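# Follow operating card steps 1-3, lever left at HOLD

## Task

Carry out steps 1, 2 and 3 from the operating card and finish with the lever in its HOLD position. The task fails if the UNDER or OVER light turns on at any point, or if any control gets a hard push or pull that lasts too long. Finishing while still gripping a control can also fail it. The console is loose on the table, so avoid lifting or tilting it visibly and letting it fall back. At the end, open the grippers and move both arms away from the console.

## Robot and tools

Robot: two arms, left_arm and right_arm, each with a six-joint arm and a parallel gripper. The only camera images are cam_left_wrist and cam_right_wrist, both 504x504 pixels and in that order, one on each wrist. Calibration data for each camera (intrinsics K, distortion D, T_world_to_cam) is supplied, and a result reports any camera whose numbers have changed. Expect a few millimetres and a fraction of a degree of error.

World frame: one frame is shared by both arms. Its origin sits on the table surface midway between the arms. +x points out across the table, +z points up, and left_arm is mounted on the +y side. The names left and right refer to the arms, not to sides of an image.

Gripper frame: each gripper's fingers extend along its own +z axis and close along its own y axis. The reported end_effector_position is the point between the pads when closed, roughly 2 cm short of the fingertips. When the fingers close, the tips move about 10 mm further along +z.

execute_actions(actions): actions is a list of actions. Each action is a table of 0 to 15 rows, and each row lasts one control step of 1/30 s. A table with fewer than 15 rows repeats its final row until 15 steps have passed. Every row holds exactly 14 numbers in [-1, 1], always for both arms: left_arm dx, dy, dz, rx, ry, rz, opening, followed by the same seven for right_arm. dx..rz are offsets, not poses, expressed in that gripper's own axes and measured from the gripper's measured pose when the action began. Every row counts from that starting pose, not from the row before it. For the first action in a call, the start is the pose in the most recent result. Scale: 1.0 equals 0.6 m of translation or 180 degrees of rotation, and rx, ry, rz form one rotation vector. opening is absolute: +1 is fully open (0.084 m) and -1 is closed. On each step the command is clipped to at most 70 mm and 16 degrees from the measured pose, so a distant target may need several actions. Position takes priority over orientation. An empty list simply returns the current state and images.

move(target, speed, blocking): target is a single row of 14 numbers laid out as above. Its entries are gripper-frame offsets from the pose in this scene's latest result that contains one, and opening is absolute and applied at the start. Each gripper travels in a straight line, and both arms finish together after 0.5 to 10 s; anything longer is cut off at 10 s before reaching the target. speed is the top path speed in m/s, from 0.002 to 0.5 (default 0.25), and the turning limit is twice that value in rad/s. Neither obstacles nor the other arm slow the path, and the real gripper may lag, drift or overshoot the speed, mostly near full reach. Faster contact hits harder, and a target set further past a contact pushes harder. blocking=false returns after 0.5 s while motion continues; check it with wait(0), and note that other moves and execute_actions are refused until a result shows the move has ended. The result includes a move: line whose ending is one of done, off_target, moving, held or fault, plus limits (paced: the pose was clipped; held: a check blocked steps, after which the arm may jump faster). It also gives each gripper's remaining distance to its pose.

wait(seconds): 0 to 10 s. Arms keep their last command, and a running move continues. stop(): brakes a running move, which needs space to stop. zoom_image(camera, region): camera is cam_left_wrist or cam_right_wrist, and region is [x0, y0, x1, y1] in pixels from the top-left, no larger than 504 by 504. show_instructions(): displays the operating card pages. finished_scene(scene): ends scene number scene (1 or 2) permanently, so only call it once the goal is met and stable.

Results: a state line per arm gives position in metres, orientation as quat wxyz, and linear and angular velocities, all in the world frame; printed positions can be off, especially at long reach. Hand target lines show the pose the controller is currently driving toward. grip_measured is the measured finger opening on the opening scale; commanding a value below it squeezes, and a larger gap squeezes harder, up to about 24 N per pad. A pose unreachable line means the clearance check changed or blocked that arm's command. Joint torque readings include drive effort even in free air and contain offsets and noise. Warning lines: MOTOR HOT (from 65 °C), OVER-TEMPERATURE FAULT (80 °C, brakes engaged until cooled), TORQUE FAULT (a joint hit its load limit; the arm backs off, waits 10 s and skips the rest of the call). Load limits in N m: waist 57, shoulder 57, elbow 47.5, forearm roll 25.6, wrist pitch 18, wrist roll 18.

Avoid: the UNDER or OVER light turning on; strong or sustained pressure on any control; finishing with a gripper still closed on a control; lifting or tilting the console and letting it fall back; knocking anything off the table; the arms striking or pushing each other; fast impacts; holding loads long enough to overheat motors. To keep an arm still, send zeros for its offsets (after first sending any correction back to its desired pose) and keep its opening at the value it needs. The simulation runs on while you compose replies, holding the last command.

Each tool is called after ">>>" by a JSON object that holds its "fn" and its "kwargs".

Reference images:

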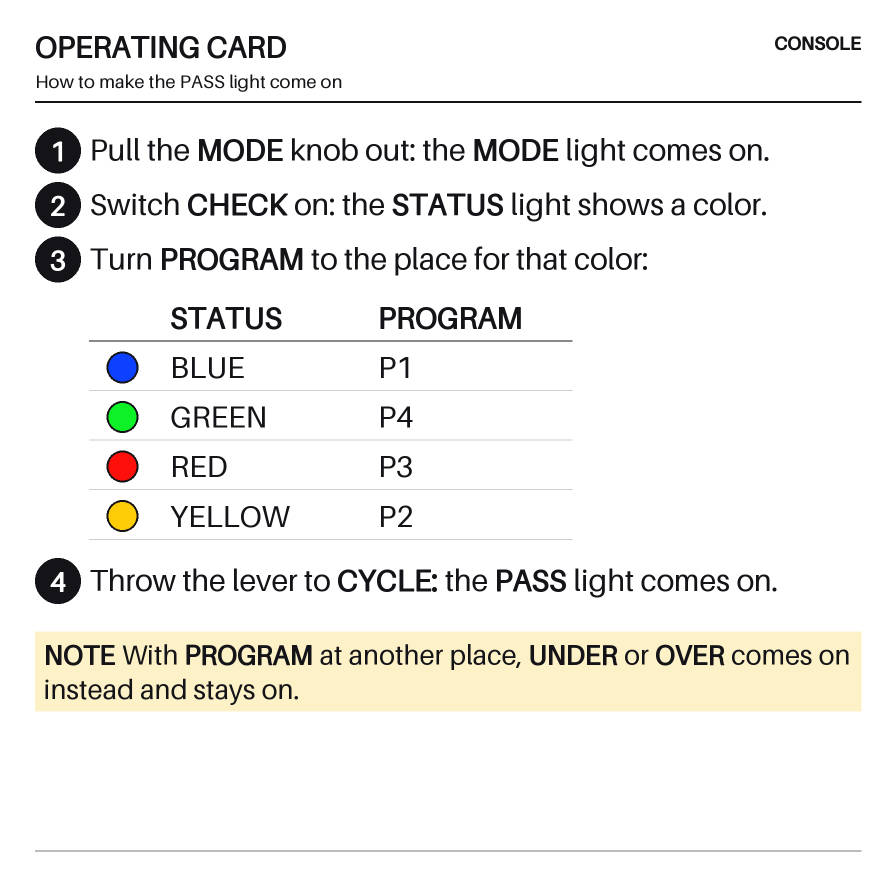

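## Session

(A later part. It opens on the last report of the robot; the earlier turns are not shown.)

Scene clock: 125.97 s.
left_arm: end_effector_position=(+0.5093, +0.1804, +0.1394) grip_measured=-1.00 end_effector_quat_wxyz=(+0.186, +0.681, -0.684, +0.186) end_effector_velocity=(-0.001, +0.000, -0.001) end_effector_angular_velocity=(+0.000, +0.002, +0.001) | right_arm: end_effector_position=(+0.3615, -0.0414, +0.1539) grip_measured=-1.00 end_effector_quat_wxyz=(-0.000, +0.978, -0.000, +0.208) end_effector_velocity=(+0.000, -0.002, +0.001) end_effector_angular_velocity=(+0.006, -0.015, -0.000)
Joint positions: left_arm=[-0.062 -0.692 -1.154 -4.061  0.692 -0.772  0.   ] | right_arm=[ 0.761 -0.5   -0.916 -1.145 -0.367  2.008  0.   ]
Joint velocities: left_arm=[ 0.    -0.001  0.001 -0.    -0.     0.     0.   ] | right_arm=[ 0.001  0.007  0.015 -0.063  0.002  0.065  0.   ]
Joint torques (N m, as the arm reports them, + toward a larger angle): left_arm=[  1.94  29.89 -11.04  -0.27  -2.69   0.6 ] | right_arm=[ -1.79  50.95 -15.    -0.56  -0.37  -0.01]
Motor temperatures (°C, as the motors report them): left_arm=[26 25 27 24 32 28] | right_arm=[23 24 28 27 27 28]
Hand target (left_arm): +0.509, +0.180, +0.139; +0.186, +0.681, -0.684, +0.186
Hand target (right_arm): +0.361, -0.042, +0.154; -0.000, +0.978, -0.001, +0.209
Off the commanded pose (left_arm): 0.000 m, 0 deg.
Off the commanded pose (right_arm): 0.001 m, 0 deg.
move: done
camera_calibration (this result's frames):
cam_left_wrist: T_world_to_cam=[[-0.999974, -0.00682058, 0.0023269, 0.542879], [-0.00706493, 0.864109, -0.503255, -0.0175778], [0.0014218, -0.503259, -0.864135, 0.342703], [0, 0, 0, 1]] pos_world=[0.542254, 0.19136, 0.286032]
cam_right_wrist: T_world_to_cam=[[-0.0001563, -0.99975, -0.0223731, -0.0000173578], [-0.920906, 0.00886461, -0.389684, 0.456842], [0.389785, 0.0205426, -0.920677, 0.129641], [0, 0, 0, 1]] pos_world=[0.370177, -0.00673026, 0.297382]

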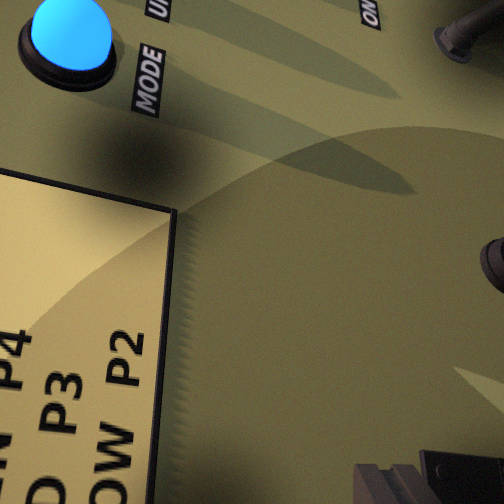

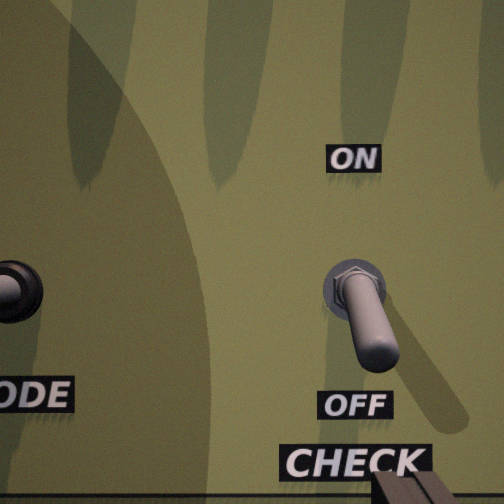

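>>> {"fn": "move", "kwargs": {"target": [0,0,0,0,0,0,-1,0.01,0,0.08,0,0,0,-1], "speed": 0.08}}

>>> {"fn": "move", "kwargs": {"target": [0,0,0,0,0,0,-1,0.045,0,0,0,0,0,-1], "speed": 0.02}}

Scene clock: 132.37 s.
left_arm: end_effector_position=(+0.5093, +0.1804, +0.1394) grip_measured=-1.00 end_effector_quat_wxyz=(+0.186, +0.681, -0.684, +0.186) end_effector_velocity=(+0.001, +0.000, +0.000) end_effector_angular_velocity=(-0.000, -0.001, +0.001) | right_arm: end_effector_position=(+0.3863, -0.0415, +0.1128) grip_measured=-1.00 end_effector_quat_wxyz=(+0.000, +0.978, -0.000, +0.207) end_effector_velocity=(+0.002, +0.000, -0.001) end_effector_angular_velocity=(+0.002, -0.003, +0.001)
Joint positions: left_arm=[-0.062 -0.692 -1.154 -4.061  0.692 -0.772  0.   ] | right_arm=[ 0.722 -0.609 -0.963 -1.327 -0.332  2.164  0.   ]
Joint velocities: left_arm=[ 0.001 -0.    -0.001 -0.001 -0.    -0.     0.   ] | right_arm=[-0.002 -0.004 -0.002 -0.02   0.001  0.019  0.   ]
Joint torques (N m, as the arm reports them, + toward a larger angle): left_arm=[  0.42  31.24 -12.39   0.54  -2.75   0.77] | right_arm=[ -1.17  54.8  -12.94  -0.2   -0.58   0.3 ]
Motor temperatures (°C, as the motors report them): left_arm=[26 25 27 24 32 28] | right_arm=[23 24 28 27 27 28]
Hand target (left_arm): +0.509, +0.180, +0.139; +0.186, +0.681, -0.684, +0.186
Hand target (right_arm): +0.386, -0.042, +0.113; -0.000, +0.978, -0.000, +0.207
Off the commanded pose (left_arm): 0.000 m, 0 deg.
Off the commanded pose (right_arm): 0.000 m, 0 deg.
move: done
camera_calibration (this result's frames):
cam_left_wrist: T_world_to_cam=[[-0.999974, -0.00682048, 0.00232683, 0.542879], [-0.00706481, 0.864109, -0.503255, -0.0175778], [0.00142181, -0.503259, -0.864135, 0.342703], [0, 0, 0, 1]] pos_world=[0.542254, 0.19136, 0.286032]
cam_right_wrist: T_world_to_cam=[[-0.000224139, -0.999755, -0.0221496, -0.00104986], [-0.921242, 0.00882239, -0.388889, 0.463628], [0.388989, 0.020318, -0.921018, 0.0824203], [0, 0, 0, 1]] pos_world=[0.395053, -0.00681453, 0.256187]

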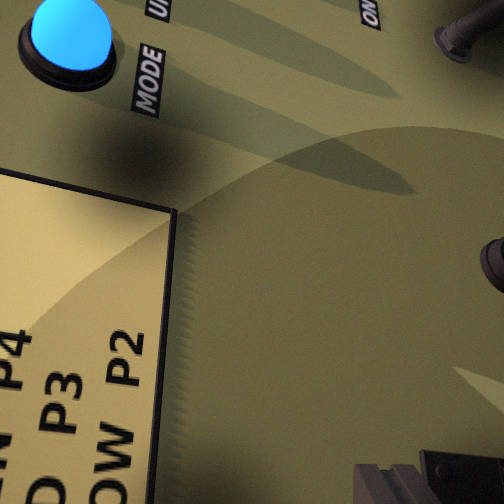

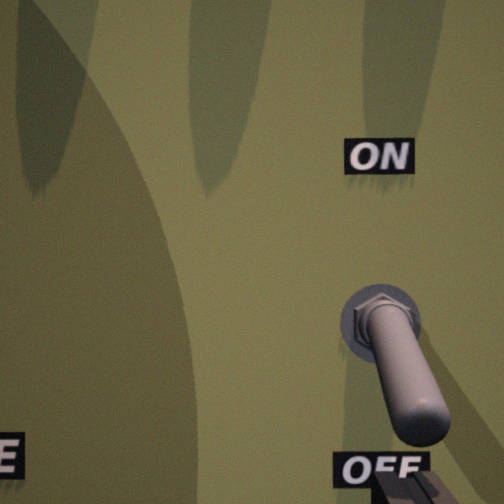

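Scene clock: 134.03 s.
left_arm: end_effector_position=(+0.5093, +0.1804, +0.1394) grip_measured=-1.00 end_effector_quat_wxyz=(+0.186, +0.681, -0.684, +0.186) end_effector_velocity=(-0.000, -0.000, -0.001) end_effector_angular_velocity=(+0.000, +0.001, -0.000) | right_arm: end_effector_position=(+0.4109, -0.0415, +0.1237) grip_measured=-1.00 end_effector_quat_wxyz=(-0.000, +0.978, -0.000, +0.208) end_effector_velocity=(+0.001, -0.000, -0.000) end_effector_angular_velocity=(-0.002, +0.003, +0.000)
Joint positions: left_arm=[-0.062 -0.692 -1.154 -4.061  0.692 -0.772  0.   ] | right_arm=[ 0.686 -0.614 -1.009 -1.238 -0.331  2.034  0.   ]
Joint velocities: left_arm=[-0.    -0.     0.001 -0.    -0.     0.     0.   ] | right_arm=[-0.003 -0.002 -0.004  0.016  0.    -0.019  0.   ]
Joint torques (N m, as the arm reports them, + toward a larger angle): left_arm=[  2.36  31.46 -12.24   0.6   -2.81   0.77] | right_arm=[ -1.02  56.29 -13.92  -1.12  -0.43   0.09]
Motor temperatures (°C, as the motors report them): left_arm=[26 25 27 24 32 28] | right_arm=[23 24 28 27 27 28]
Hand target (left_arm): +0.509, +0.180, +0.139; +0.186, +0.681, -0.684, +0.186
Hand target (right_arm): +0.411, -0.042, +0.124; -0.000, +0.978, -0.000, +0.207
Off the commanded pose (left_arm): 0.000 m, 0 deg.
Off the commanded pose (right_arm): 0.000 m, 0 deg.
move: done
camera_calibration (this result's frames):
cam_left_wrist: T_world_to_cam=[[-0.999974, -0.00682078, 0.00232624, 0.54288], [-0.00706477, 0.864109, -0.503255, -0.0175781], [0.00142247, -0.503258, -0.864135, 0.342703], [0, 0, 0, 1]] pos_world=[0.542254, 0.19136, 0.286032]
cam_right_wrist: T_world_to_cam=[[-0.000195184, -0.999749, -0.0223844, -0.000809682], [-0.920955, 0.00890224, -0.389568, 0.490502], [0.389669, 0.020539, -0.920726, 0.0826425], [0, 0, 0, 1]] pos_world=[0.419527, -0.00687344, 0.267157]

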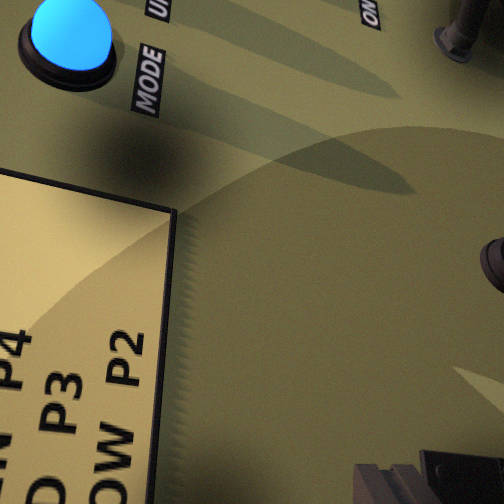

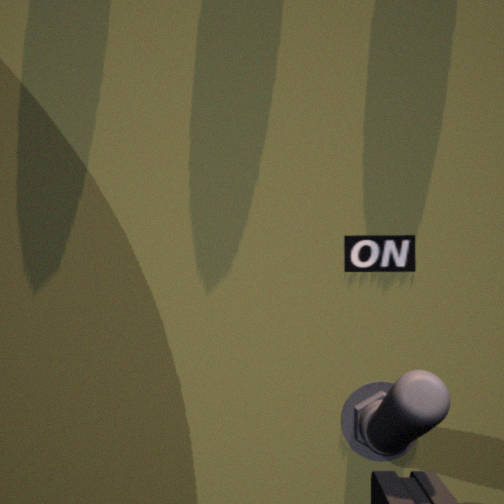

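>>> {"fn": "move", "kwargs": {"target": [0,0,0,0,0,0,-1,0.0,0.05,-0.33,0,0,0,-1], "speed": 0.25}}

Scene clock: 140.17 s.
left_arm: end_effector_position=(+0.5093, +0.1804, +0.1394) grip_measured=-1.00 end_effector_quat_wxyz=(+0.186, +0.681, -0.684, +0.186) end_effector_velocity=(-0.000, -0.000, -0.000) end_effector_angular_velocity=(+0.000, +0.000, +0.000) | right_arm: end_effector_position=(+0.3308, -0.0711, +0.3043) grip_measured=-1.00 end_effector_quat_wxyz=(+0.000, +0.978, -0.001, +0.209) end_effector_velocity=(-0.000, -0.000, +0.003) end_effector_angular_velocity=(+0.001, +0.002, -0.003)
Joint positions: left_arm=[-0.062 -0.692 -1.154 -4.061  0.692 -0.772  0.   ] | right_arm=[ 0.778 -0.156 -0.875 -0.666 -0.568  1.492  0.   ]
Joint velocities: left_arm=[-0.     0.     0.001 -0.    -0.    -0.     0.   ] | right_arm=[-0.001  0.005 -0.003  0.012 -0.006 -0.011  0.   ]
Joint torques (N m, as the arm reports them, + toward a larger angle): left_arm=[  2.58  31.79 -11.87   0.79  -2.74   0.42] | right_arm=[ -1.36  38.64 -15.99  -0.46  -0.04   0.33]
Motor temperatures (°C, as the motors report them): left_arm=[26 25 27 24 32 28] | right_arm=[23 24 28 27 27 28]
Hand target (left_arm): +0.509, +0.180, +0.139; +0.186, +0.681, -0.684, +0.186
Hand target (right_arm): +0.331, -0.071, +0.305; +0.000, +0.978, -0.001, +0.209
Off the commanded pose (left_arm): 0.000 m, 0 deg.
Off the commanded pose (right_arm): 0.001 m, 0 deg.
move: done
camera_calibration (this result's frames):
cam_left_wrist: T_world_to_cam=[[-0.999974, -0.00682081, 0.00232618, 0.54288], [-0.00706477, 0.864109, -0.503255, -0.0175781], [0.00142254, -0.503258, -0.864135, 0.342703], [0, 0, 0, 1]] pos_world=[0.542254, 0.19136, 0.286032]
cam_right_wrist: T_world_to_cam=[[-0.000512645, -0.999756, -0.0220949, -0.026362], [-0.92004, 0.00912882, -0.391717, 0.487764], [0.391823, 0.0201274, -0.91982, 0.279713], [0, 0, 0, 1]] pos_world=[0.339151, -0.0364381, 0.447769]

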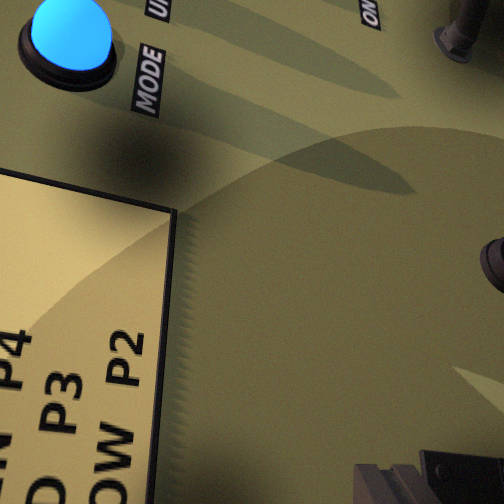

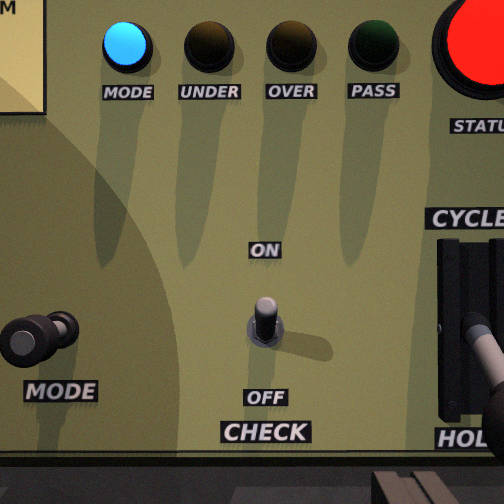

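>>> {"fn": "move", "kwargs": {"target": [-0.163,0.1,-0.52,0,0,0,-1,0.026,-0.448,0.249,0,0,0,0.55], "speed": 0.25}}

Scene clock: 153.40 s.
left_arm: end_effector_position=(+0.4502, +0.4231, +0.3591) grip_measured=-1.00 end_effector_quat_wxyz=(+0.186, +0.680, -0.684, +0.186) end_effector_velocity=(+0.000, +0.001, +0.002) end_effector_angular_velocity=(+0.000, -0.002, +0.000) | right_arm: end_effector_position=(+0.4068, +0.1972, +0.1742) grip_measured=+0.54 end_effector_quat_wxyz=(-0.000, +0.978, -0.001, +0.209) end_effector_velocity=(+0.001, +0.002, -0.000) end_effector_angular_velocity=(-0.003, +0.002, -0.000)
Joint positions: left_arm=[ 0.379 -0.382 -1.261 -3.66   1.18  -0.847  0.   ] | right_arm=[ 0.909 -0.942 -1.726 -0.618 -0.672  1.55   0.067]
Joint velocities: left_arm=[ 0.002  0.001 -0.003  0.001  0.003 -0.     0.   ] | right_arm=[-0.    -0.008 -0.014  0.007 -0.008 -0.009  0.   ]
Joint torques (N m, as the arm reports them, + toward a larger angle): left_arm=[  0.02  41.89 -16.43  -0.33   0.53   0.59] | right_arm=[ -0.32  75.23 -16.34  -0.54  -0.21   0.47]
Motor temperatures (°C, as the motors report them): left_arm=[26 25 27 24 32 28] | right_arm=[23 24 28 27 27 28]
Hand target (left_arm): +0.450, +0.423, +0.359; +0.186, +0.680, -0.684, +0.186
Hand target (right_arm): +0.407, +0.197, +0.174; +0.000, +0.978, -0.001, +0.209
Off the commanded pose (left_arm): 0.001 m, 0 deg.
Off the commanded pose (right_arm): 0.001 m, 0 deg.
move: done
camera_calibration (this result's frames):
cam_left_wrist: T_world_to_cam=[[-0.999978, -0.00631697, 0.00184229, 0.484833], [-0.00638468, 0.863739, -0.503899, -0.117048], [0.00159186, -0.5039, -0.863761, 0.654841], [0, 0, 0, 1]] pos_world=[0.483033, 0.434136, 0.505753]
cam_right_wrist: T_world_to_cam=[[-0.000534502, -0.999742, -0.0226969, 0.239137], [-0.919843, 0.0093952, -0.392173, 0.50418], [0.392286, 0.020668, -0.919611, 0.124534], [0, 0, 0, 1]] pos_world=[0.415041, 0.231765, 0.317676]

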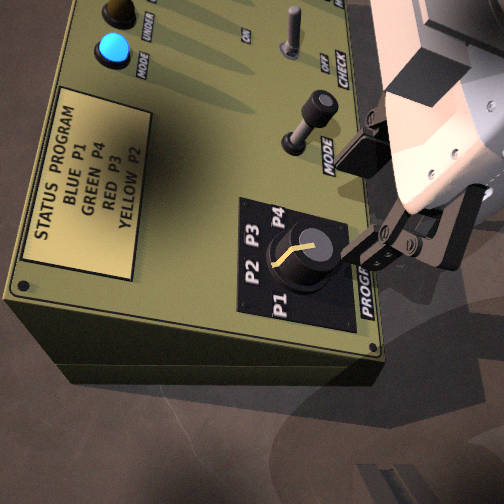

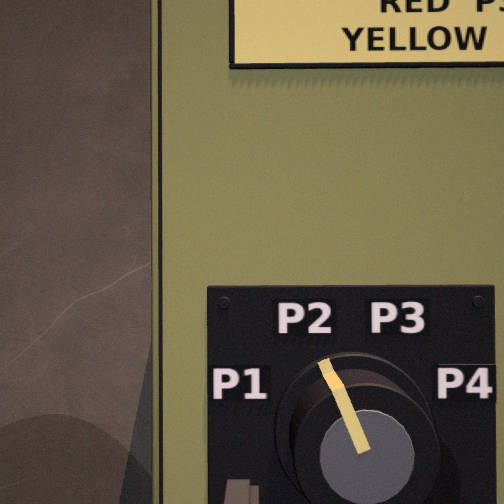

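>>> {"fn": "move", "kwargs": {"target": [0,0,0,0,0,0,-1,0,-0.002,0.115,0,0,0,0.55], "speed": 0.05}}

Scene clock: 159.47 s.
left_arm: end_effector_position=(+0.4502, +0.4231, +0.3591) grip_measured=-1.00 end_effector_quat_wxyz=(+0.186, +0.680, -0.684, +0.186) end_effector_velocity=(-0.000, -0.000, -0.001) end_effector_angular_velocity=(-0.001, +0.002, +0.000) | right_arm: end_effector_position=(+0.4347, +0.1983, +0.1115) grip_measured=+0.54 end_effector_quat_wxyz=(-0.000, +0.978, -0.001, +0.209) end_effector_velocity=(+0.001, +0.000, -0.002) end_effector_angular_velocity=(+0.001, +0.001, -0.001)
Joint positions: left_arm=[ 0.379 -0.382 -1.261 -3.66   1.18  -0.847  0.   ] | right_arm=[ 0.876 -1.066 -1.795 -0.661 -0.614  1.574  0.067]
Joint velocities: left_arm=[-0.    -0.001  0.001 -0.     0.    -0.     0.   ] | right_arm=[-0.001 -0.004 -0.004  0.001  0.001  0.     0.   ]
Joint torques (N m, as the arm reports them, + toward a larger angle): left_arm=[ -0.86  43.21 -16.78  -0.33   0.36   0.51] | right_arm=[ -2.42  79.12 -17.32  -0.79  -0.11   0.26]
Motor temperatures (°C, as the motors report them): left_arm=[26 25 27 24 32 28] | right_arm=[23 24 28 27 27 28]
Hand target (left_arm): +0.450, +0.423, +0.359; +0.186, +0.680, -0.684, +0.186
Hand target (right_arm): +0.435, +0.198, +0.111; -0.000, +0.978, -0.001, +0.209
Off the commanded pose (left_arm): 0.000 m, 0 deg.
Off the commanded pose (right_arm): 0.000 m, 0 deg.
move: done
camera_calibration (this result's frames):
cam_left_wrist: T_world_to_cam=[[-0.999978, -0.00631719, 0.00184179, 0.484833], [-0.00638462, 0.863739, -0.503899, -0.117048], [0.00159239, -0.503899, -0.863761, 0.654842], [0, 0, 0, 1]] pos_world=[0.483033, 0.434136, 0.505753]
cam_right_wrist: T_world_to_cam=[[-0.000388161, -0.999739, -0.0228326, 0.238797], [-0.919906, 0.00931052, -0.392028, 0.505308], [0.392138, 0.0208517, -0.91967, 0.0559109], [0, 0, 0, 1]] pos_world=[0.443004, 0.232864, 0.254967]

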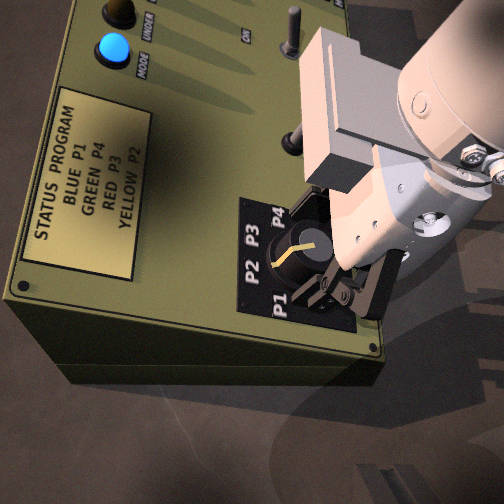

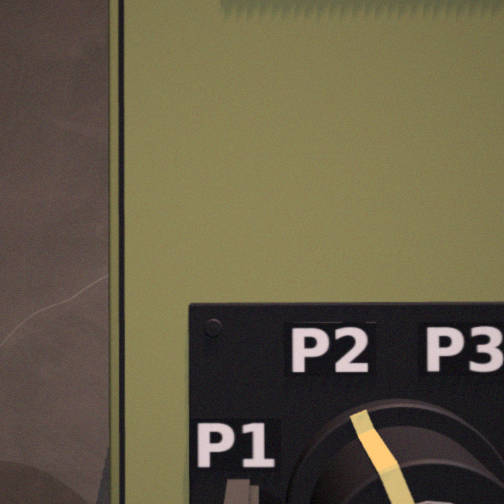

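>>> {"fn": "execute_actions", "kwargs": {"actions": [[[0,0,0,0,0,0,-1,0,0,0,0,0,0,0.45],[0,0,0,0,0,0,-1,0,0,0,0,0,0,0.38],[0,0,0,0,0,0,-1,0,0,0,0,0,0,0.31],[0,0,0,0,0,0,-1,0,0,0,0,0,0,0.25],[0,0,0,0,0,0,-1,0,0,0,0,0,0,0.2],[0,0,0,0,0,0,-1,0,0,0,0,0,0,0.15],[0,0,0,0,0,0,-1,0,0,0,0,0,0,0.11],[0,0,0,0,0,0,-1,0,0,0,0,0,0,0.07],[0,0,0,0,0,0,-1,0,0,0,0,0,0,0.03],[0,0,0,0,0,0,-1,0,0,0,0,0,0,-0.01],[0,0,0,0,0,0,-1,0,0,0,0,0,0,-0.05],[0,0,0,0,0,0,-1,0,0,0,0,0,0,-0.1],[0,0,0,0,0,0,-1,0,0,0,0,0,0,-0.2],[0,0,0,0,0,0,-1,0,0,0,0,0,0,-0.3],[0,0,0,0,0,0,-1,0,0,0,0,0,0,-0.5]]]}}

>>> {"fn": "wait", "kwargs": {"seconds": 0.3}}

Scene clock: 164.90 s.
left_arm: end_effector_position=(+0.4502, +0.4231, +0.3591) grip_measured=-1.00 end_effector_quat_wxyz=(+0.186, +0.680, -0.684, +0.186) end_effector_velocity=(+0.000, +0.000, +0.001) end_effector_angular_velocity=(+0.001, -0.001, -0.000) | right_arm: end_effector_position=(+0.4347, +0.1985, +0.1123) grip_measured=+0.10 end_effector_quat_wxyz=(-0.000, +0.978, -0.001, +0.209) end_effector_velocity=(+0.001, +0.000, +0.000) end_effector_angular_velocity=(+0.002, +0.000, -0.000)
Joint positions: left_arm=[ 0.379 -0.382 -1.261 -3.66   1.18  -0.847  0.   ] | right_arm=[ 0.876 -1.065 -1.795 -0.661 -0.616  1.575  0.048]
Joint velocities: left_arm=[-0.     0.    -0.002  0.     0.    -0.     0.   ] | right_arm=[-0.001  0.    -0.     0.001  0.002 -0.001  0.   ]
Joint torques (N m, as the arm reports them, + toward a larger angle): left_arm=[  1.95  41.01 -16.27  -0.85   0.12   0.49] | right_arm=[ -5.82  64.84 -14.17  -1.22   1.38   0.14]
Motor temperatures (°C, as the motors report them): left_arm=[26 25 27 24 32 28] | right_arm=[23 24 28 27 27 28]
Hand target (left_arm): +0.450, +0.423, +0.359; +0.186, +0.680, -0.684, +0.186
Hand target (right_arm): +0.435, +0.198, +0.111; -0.000, +0.978, -0.001, +0.209
Off the commanded pose (left_arm): 0.000 m, 0 deg.
Off the commanded pose (right_arm): 0.001 m, 0 deg.
camera_calibration (this result's frames):
cam_left_wrist: T_world_to_cam=[[-0.999978, -0.00631716, 0.00184163, 0.484833], [-0.00638451, 0.863739, -0.503899, -0.117048], [0.00159253, -0.5039, -0.863761, 0.654842], [0, 0, 0, 1]] pos_world=[0.483033, 0.434136, 0.505753]
cam_right_wrist: T_world_to_cam=[[-0.000566292, -0.999735, -0.0230081, 0.23917], [-0.919682, 0.00955511, -0.392547, 0.505509], [0.392663, 0.0209379, -0.919444, 0.0564176], [0, 0, 0, 1]] pos_world=[0.44289, 0.233096, 0.255812]

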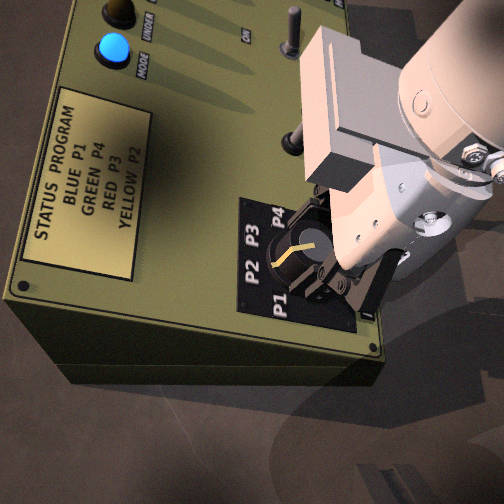

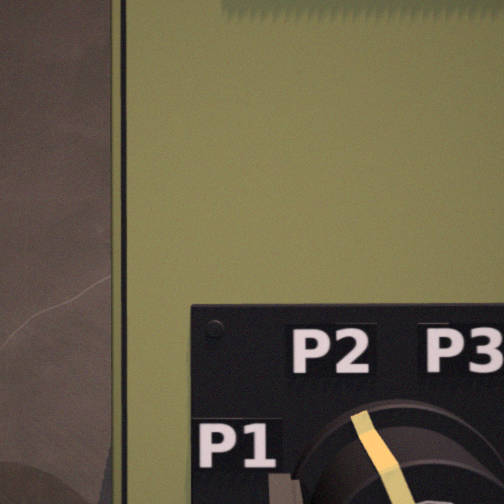

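Scene clock: 165.20 s.
left_arm: end_effector_position=(+0.4502, +0.4231, +0.3591) grip_measured=-1.00 end_effector_quat_wxyz=(+0.186, +0.680, -0.684, +0.186) end_effector_velocity=(-0.000, +0.000, -0.001) end_effector_angular_velocity=(-0.001, +0.002, +0.001) | right_arm: end_effector_position=(+0.4347, +0.1985, +0.1121) grip_measured=+0.10 end_effector_quat_wxyz=(-0.000, +0.978, -0.001, +0.209) end_effector_velocity=(+0.000, -0.001, -0.002) end_effector_angular_velocity=(-0.002, +0.001, -0.000)
Joint positions: left_arm=[ 0.379 -0.382 -1.261 -3.66   1.18  -0.847  0.   ] | right_arm=[ 0.876 -1.065 -1.795 -0.661 -0.615  1.574  0.048]
Joint velocities: left_arm=[ 0.    -0.002  0.    -0.    -0.    -0.     0.   ] | right_arm=[-0.001 -0.001  0.002 -0.     0.001 -0.     0.   ]
Joint torques (N m, as the arm reports them, + toward a larger angle): left_arm=[  0.29  40.47 -17.4   -0.13   0.19   0.56] | right_arm=[ -6.55  56.14 -14.08  -1.67   1.72   0.18]
Motor temperatures (°C, as the motors report them): left_arm=[26 25 27 24 32 28] | right_arm=[23 24 28 27 27 28]
Hand target (left_arm): +0.450, +0.423, +0.359; +0.186, +0.680, -0.684, +0.186
Hand target (right_arm): +0.435, +0.198, +0.111; -0.000, +0.978, -0.001, +0.209
Off the commanded pose (left_arm): 0.000 m, 0 deg.
Off the commanded pose (right_arm): 0.001 m, 0 deg.
wait: 0.30 s; at rest by 0.17 s
camera_calibration (this result's frames):
cam_left_wrist: T_world_to_cam=[[-0.999978, -0.00631749, 0.00184182, 0.484833], [-0.0063849, 0.863739, -0.503899, -0.117048], [0.00159253, -0.5039, -0.863761, 0.654842], [0, 0, 0, 1]] pos_world=[0.483033, 0.434136, 0.505753]
cam_right_wrist: T_world_to_cam=[[-0.000455915, -0.999733, -0.0230952, 0.239097], [-0.919725, 0.00948554, -0.392449, 0.50549], [0.392563, 0.0210623, -0.919484, 0.056245], [0, 0, 0, 1]] pos_world=[0.442941, 0.233054, 0.255617]

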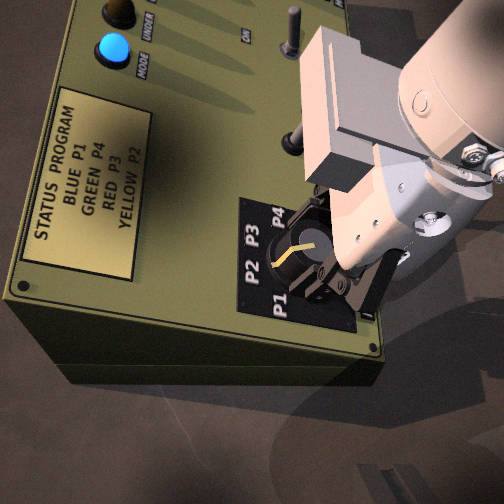

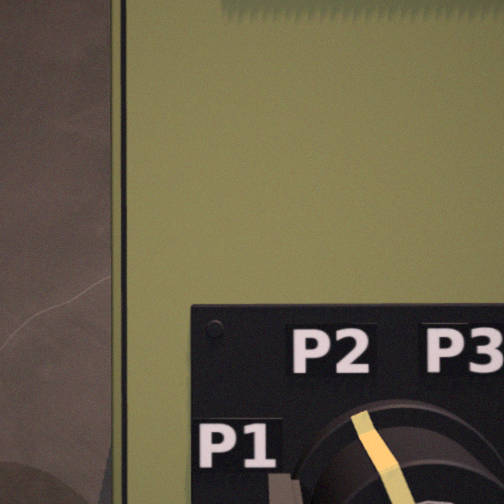

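Tips press on the flange; lift 4 mm with loosened fingers.

>>> {"fn": "execute_actions", "kwargs": {"actions": [[[0,0,0,0,0,0,-1,0,0,-0.007,0,0,0,0.2]],[[0,0,0,0,0,0,-1,0,0,0,0,0,0,0.15],[0,0,0,0,0,0,-1,0,0,0,0,0,0,0.1],[0,0,0,0,0,0,-1,0,0,0,0,0,0,0.06],[0,0,0,0,0,0,-1,0,0,0,0,0,0,0.02],[0,0,0,0,0,0,-1,0,0,0,0,0,0,-0.02],[0,0,0,0,0,0,-1,0,0,0,0,0,0,-0.06],[0,0,0,0,0,0,-1,0,0,0,0,0,0,-0.1],[0,0,0,0,0,0,-1,0,0,0,0,0,0,-0.2],[0,0,0,0,0,0,-1,0,0,0,0,0,0,-0.5]]]}}

Scene clock: 169.73 s.
left_arm: end_effector_position=(+0.4502, +0.4231, +0.3591) grip_measured=-1.00 end_effector_quat_wxyz=(+0.186, +0.680, -0.684, +0.186) end_effector_velocity=(-0.000, -0.000, -0.001) end_effector_angular_velocity=(-0.000, +0.001, -0.000) | right_arm: end_effector_position=(+0.4330, +0.1983, +0.1153) grip_measured=-0.01 end_effector_quat_wxyz=(-0.000, +0.978, -0.001, +0.209) end_effector_velocity=(+0.000, -0.001, -0.000) end_effector_angular_velocity=(-0.000, +0.001, -0.001)
Joint positions: left_arm=[ 0.379 -0.382 -1.261 -3.66   1.18  -0.847  0.   ] | right_arm=[ 0.878 -1.058 -1.79  -0.658 -0.618  1.573  0.044]
Joint velocities: left_arm=[-0.    -0.001  0.     0.    -0.    -0.     0.   ] | right_arm=[-0.     0.     0.001  0.001 -0.     0.    -0.   ]
Joint torques (N m, as the arm reports them, + toward a larger angle): left_arm=[  1.15  41.55 -16.16  -0.18   0.23   0.56] | right_arm=[ -4.25  78.46 -15.95  -0.8   -0.89   0.2 ]
Motor temperatures (°C, as the motors report them): left_arm=[26 25 27 24 32 28] | right_arm=[23 24 28 27 27 28]
Hand target (left_arm): +0.450, +0.423, +0.359; +0.186, +0.680, -0.684, +0.186
Hand target (right_arm): +0.433, +0.198, +0.115; +0.000, +0.978, -0.001, +0.209
Off the commanded pose (left_arm): 0.000 m, 0 deg.
Off the commanded pose (right_arm): 0.000 m, 0 deg.
camera_calibration (this result's frames):
cam_left_wrist: T_world_to_cam=[[-0.999978, -0.00631759, 0.00184165, 0.484834], [-0.00638489, 0.863739, -0.503899, -0.117048], [0.00159272, -0.5039, -0.863761, 0.654842], [0, 0, 0, 1]] pos_world=[0.483033, 0.434136, 0.505753]
cam_right_wrist: T_world_to_cam=[[-0.000468128, -0.999744, -0.0226053, 0.23887], [-0.919904, 0.00929504, -0.392034, 0.505202], [0.392144, 0.0206111, -0.919673, 0.0601377], [0, 0, 0, 1]] pos_world=[0.441267, 0.232874, 0.258763]

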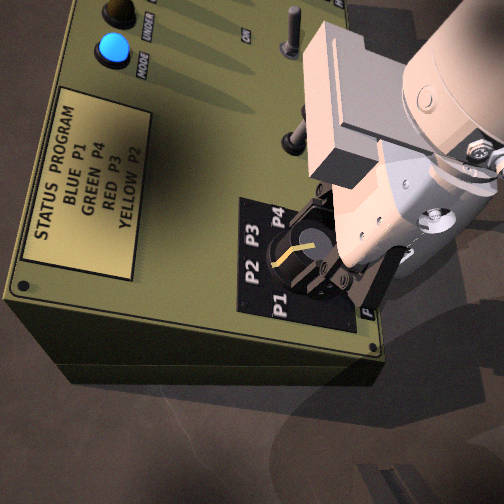

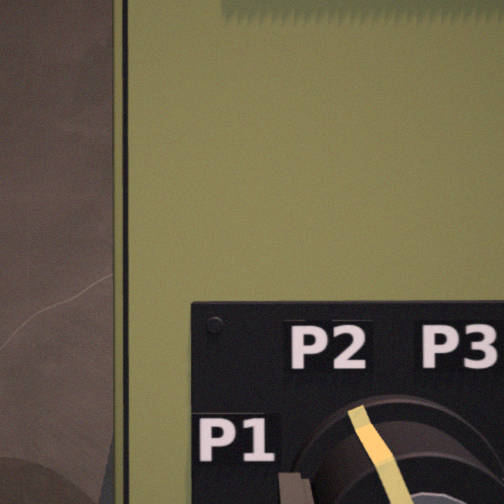

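>>> {"fn": "move", "kwargs": {"target": [0,0,0,0,0,0,-1,0,0,0,0,0,0.25,-1], "speed": 0.25}}

Scene clock: 173.37 s.
left_arm: end_effector_position=(+0.4502, +0.4231, +0.3591) grip_measured=-1.00 end_effector_quat_wxyz=(+0.186, +0.680, -0.684, +0.186) end_effector_velocity=(-0.000, -0.000, +0.000) end_effector_angular_velocity=(+0.000, -0.000, -0.000) | right_arm: end_effector_position=(+0.4331, +0.1986, +0.1154) grip_measured=-0.01 end_effector_quat_wxyz=(-0.080, +0.904, -0.374, +0.193) end_effector_velocity=(+0.000, +0.000, +0.000) end_effector_angular_velocity=(+0.007, -0.006, -0.013)
Joint positions: left_arm=[ 0.379 -0.382 -1.261 -3.66   1.18  -0.847  0.   ] | right_arm=[ 0.878 -1.058 -1.79  -0.657 -0.617  2.355  0.044]
Joint velocities: left_arm=[-0.     0.001  0.     0.    -0.     0.     0.   ] | right_arm=[ 0.001  0.001  0.003 -0.013  0.003  0.028  0.   ]
Joint torques (N m, as the arm reports them, + toward a larger angle): left_arm=[  0.51  40.43 -17.2   -0.42   0.23   0.6 ] | right_arm=[ -4.56  73.93 -10.22   0.39  -5.96   0.16]
Motor temperatures (°C, as the motors report them): left_arm=[26 25 28 24 32 28] | right_arm=[23 24 28 27 27 28]
Hand target (left_arm): +0.450, +0.423, +0.359; +0.186, +0.680, -0.684, +0.186
Hand target (right_arm): +0.433, +0.198, +0.115; -0.080, +0.903, -0.375, +0.193
Off the commanded pose (left_arm): 0.000 m, 0 deg.
Off the commanded pose (right_arm): 0.000 m, 0 deg.
move: done
camera_calibration (this result's frames):
cam_left_wrist: T_world_to_cam=[[-0.999978, -0.0063175, 0.00184164, 0.484833], [-0.00638481, 0.863739, -0.503899, -0.117048], [0.00159268, -0.503899, -0.863761, 0.654842], [0, 0, 0, 1]] pos_world=[0.483033, 0.434136, 0.505753]
cam_right_wrist: T_world_to_cam=[[-0.641991, -0.701118, -0.310292, 0.490945], [-0.648149, 0.712475, -0.268853, 0.233803], [0.409573, 0.0285139, -0.911832, 0.0501671], [0, 0, 0, 1]] pos_world=[0.446174, 0.176201, 0.260939]

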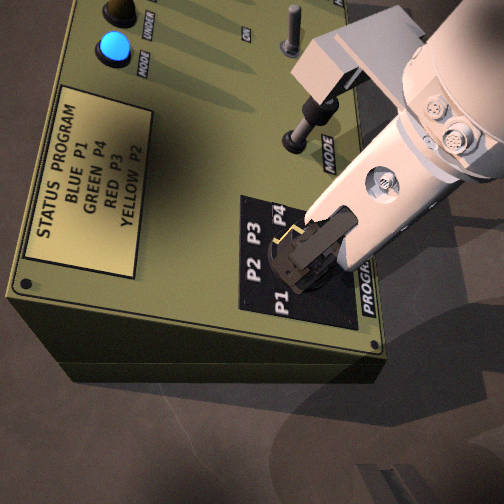

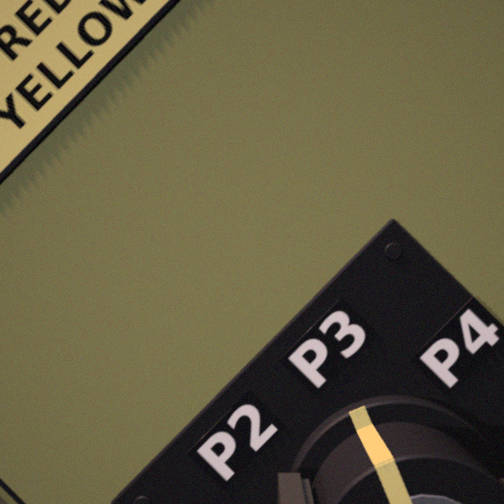

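>>> {"fn": "execute_actions", "kwargs": {"actions": [[[0,0,0,0,0,0,-1,0,0,0,0,0,0,0.5]]]}}

>>> {"fn": "move", "kwargs": {"target": [0,0,0,0,0,0,-1,0.1,0.1,-0.35,0,0,0,0.5], "speed": 0.25}}

Scene clock: 175.87 s.
left_arm: end_effector_position=(+0.4502, +0.4231, +0.3591) grip_measured=-1.00 end_effector_quat_wxyz=(+0.186, +0.680, -0.684, +0.186) end_effector_velocity=(+0.000, +0.000, +0.000) end_effector_angular_velocity=(+0.000, -0.001, +0.000) | right_arm: end_effector_position=(+0.4330, +0.1981, +0.1151) grip_measured=+0.49 end_effector_quat_wxyz=(-0.080, +0.904, -0.374, +0.193) end_effector_velocity=(+0.000, +0.004, +0.002) end_effector_angular_velocity=(+0.011, -0.002, +0.007)
Joint positions: left_arm=[ 0.379 -0.382 -1.261 -3.66   1.18  -0.847  0.   ] | right_arm=[ 0.878 -1.058 -1.79  -0.657 -0.618  2.356  0.065]
Joint velocities: left_arm=[ 0.     0.    -0.001  0.     0.    -0.     0.   ] | right_arm=[ 0.001 -0.    -0.004 -0.001  0.009 -0.001  0.002]
Joint torques (N m, as the arm reports them, + toward a larger angle): left_arm=[ -0.28  41.94 -16.94  -0.6    0.31   0.5 ] | right_arm=[ -2.43  76.47 -17.54  -0.62  -0.12   0.29]
Motor temperatures (°C, as the motors report them): left_arm=[26 25 28 24 32 28] | right_arm=[23 24 28 27 27 28]
Hand target (left_arm): +0.450, +0.423, +0.359; +0.186, +0.680, -0.684, +0.186
Hand target (right_arm): +0.433, +0.199, +0.115; -0.080, +0.904, -0.374, +0.193
Off the commanded pose (left_arm): 0.000 m, 0 deg.
Off the commanded pose (right_arm): 0.001 m, 0 deg.
camera_calibration (this result's frames):
cam_left_wrist: T_world_to_cam=[[-0.999978, -0.00631761, 0.00184166, 0.484834], [-0.00638492, 0.863739, -0.503899, -0.117048], [0.00159272, -0.5039, -0.863761, 0.654842], [0, 0, 0, 1]] pos_world=[0.483033, 0.434136, 0.505753]
cam_right_wrist: T_world_to_cam=[[-0.642563, -0.701155, -0.309023, 0.490541], [-0.647744, 0.712504, -0.269751, 0.233968], [0.409317, 0.0268361, -0.911997, 0.0504348], [0, 0, 0, 1]] pos_world=[0.446111, 0.175889, 0.260698]

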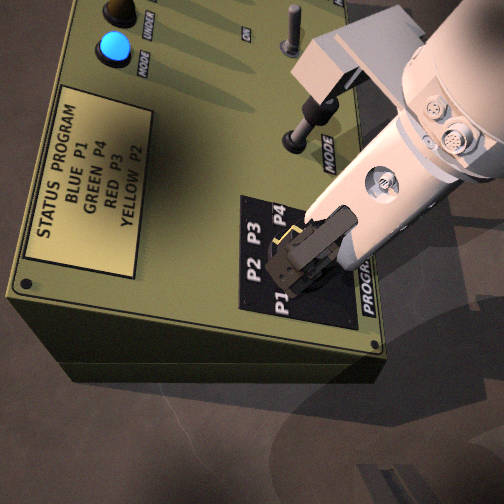

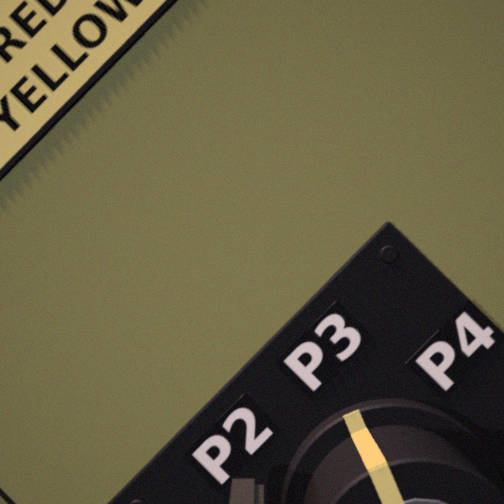

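Scene clock: 177.50 s.
left_arm: end_effector_position=(+0.4502, +0.4231, +0.3591) grip_measured=-1.00 end_effector_quat_wxyz=(+0.186, +0.680, -0.684, +0.186) end_effector_velocity=(+0.001, +0.000, +0.000) end_effector_angular_velocity=(+0.001, -0.001, +0.000) | right_arm: end_effector_position=(+0.3477, +0.1137, +0.3068) grip_measured=+0.49 end_effector_quat_wxyz=(-0.080, +0.904, -0.374, +0.193) end_effector_velocity=(-0.001, -0.001, +0.001) end_effector_angular_velocity=(-0.001, +0.001, -0.001)
Joint positions: left_arm=[ 0.379 -0.382 -1.261 -3.66   1.18  -0.847  0.   ] | right_arm=[ 0.929 -0.544 -1.396 -0.572 -0.738  2.293  0.065]
Joint velocities: left_arm=[-0.    -0.001 -0.001  0.    -0.     0.     0.   ] | right_arm=[ 0.     0.004  0.004  0.002 -0.002 -0.001  0.   ]
Joint torques (N m, as the arm reports them, + toward a larger angle): left_arm=[  1.8   41.13 -16.69   0.07   0.24   0.51] | right_arm=[ -1.2   60.2  -17.28  -1.24   0.08   0.19]
Motor temperatures (°C, as the motors report them): left_arm=[26 25 28 24 32 28] | right_arm=[23 24 28 27 27 28]
Hand target (left_arm): +0.450, +0.423, +0.359; +0.186, +0.680, -0.684, +0.186
Hand target (right_arm): +0.348, +0.114, +0.307; -0.080, +0.903, -0.374, +0.193
Off the commanded pose (left_arm): 0.000 m, 0 deg.
Off the commanded pose (right_arm): 0.001 m, 0 deg.
move: done
camera_calibration (this result's frames):
cam_left_wrist: T_world_to_cam=[[-0.999978, -0.00631761, 0.00184168, 0.484834], [-0.00638493, 0.863739, -0.503899, -0.117048], [0.00159271, -0.5039, -0.863761, 0.654842], [0, 0, 0, 1]] pos_world=[0.483033, 0.434136, 0.505753]
cam_right_wrist: T_world_to_cam=[[-0.642659, -0.701057, -0.309044, 0.435792], [-0.647447, 0.712614, -0.270173, 0.290518], [0.409636, 0.0264609, -0.911865, 0.262294], [0, 0, 0, 1]] pos_world=[0.360716, 0.0915479, 0.452346]

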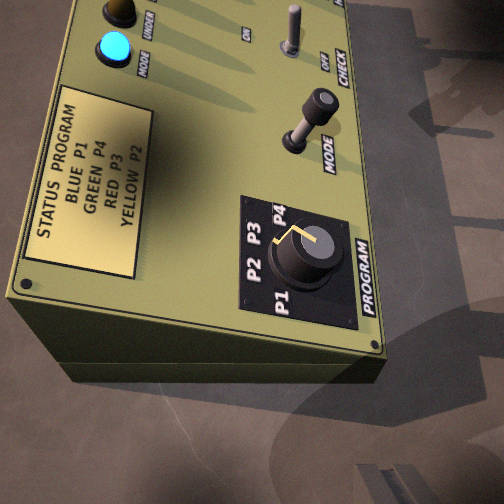

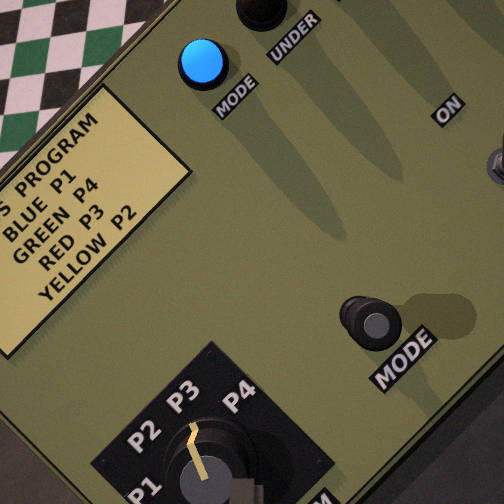

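>>> {"fn": "finished_scene", "kwargs": {"scene": 1}}

The scene is finished: the task was done.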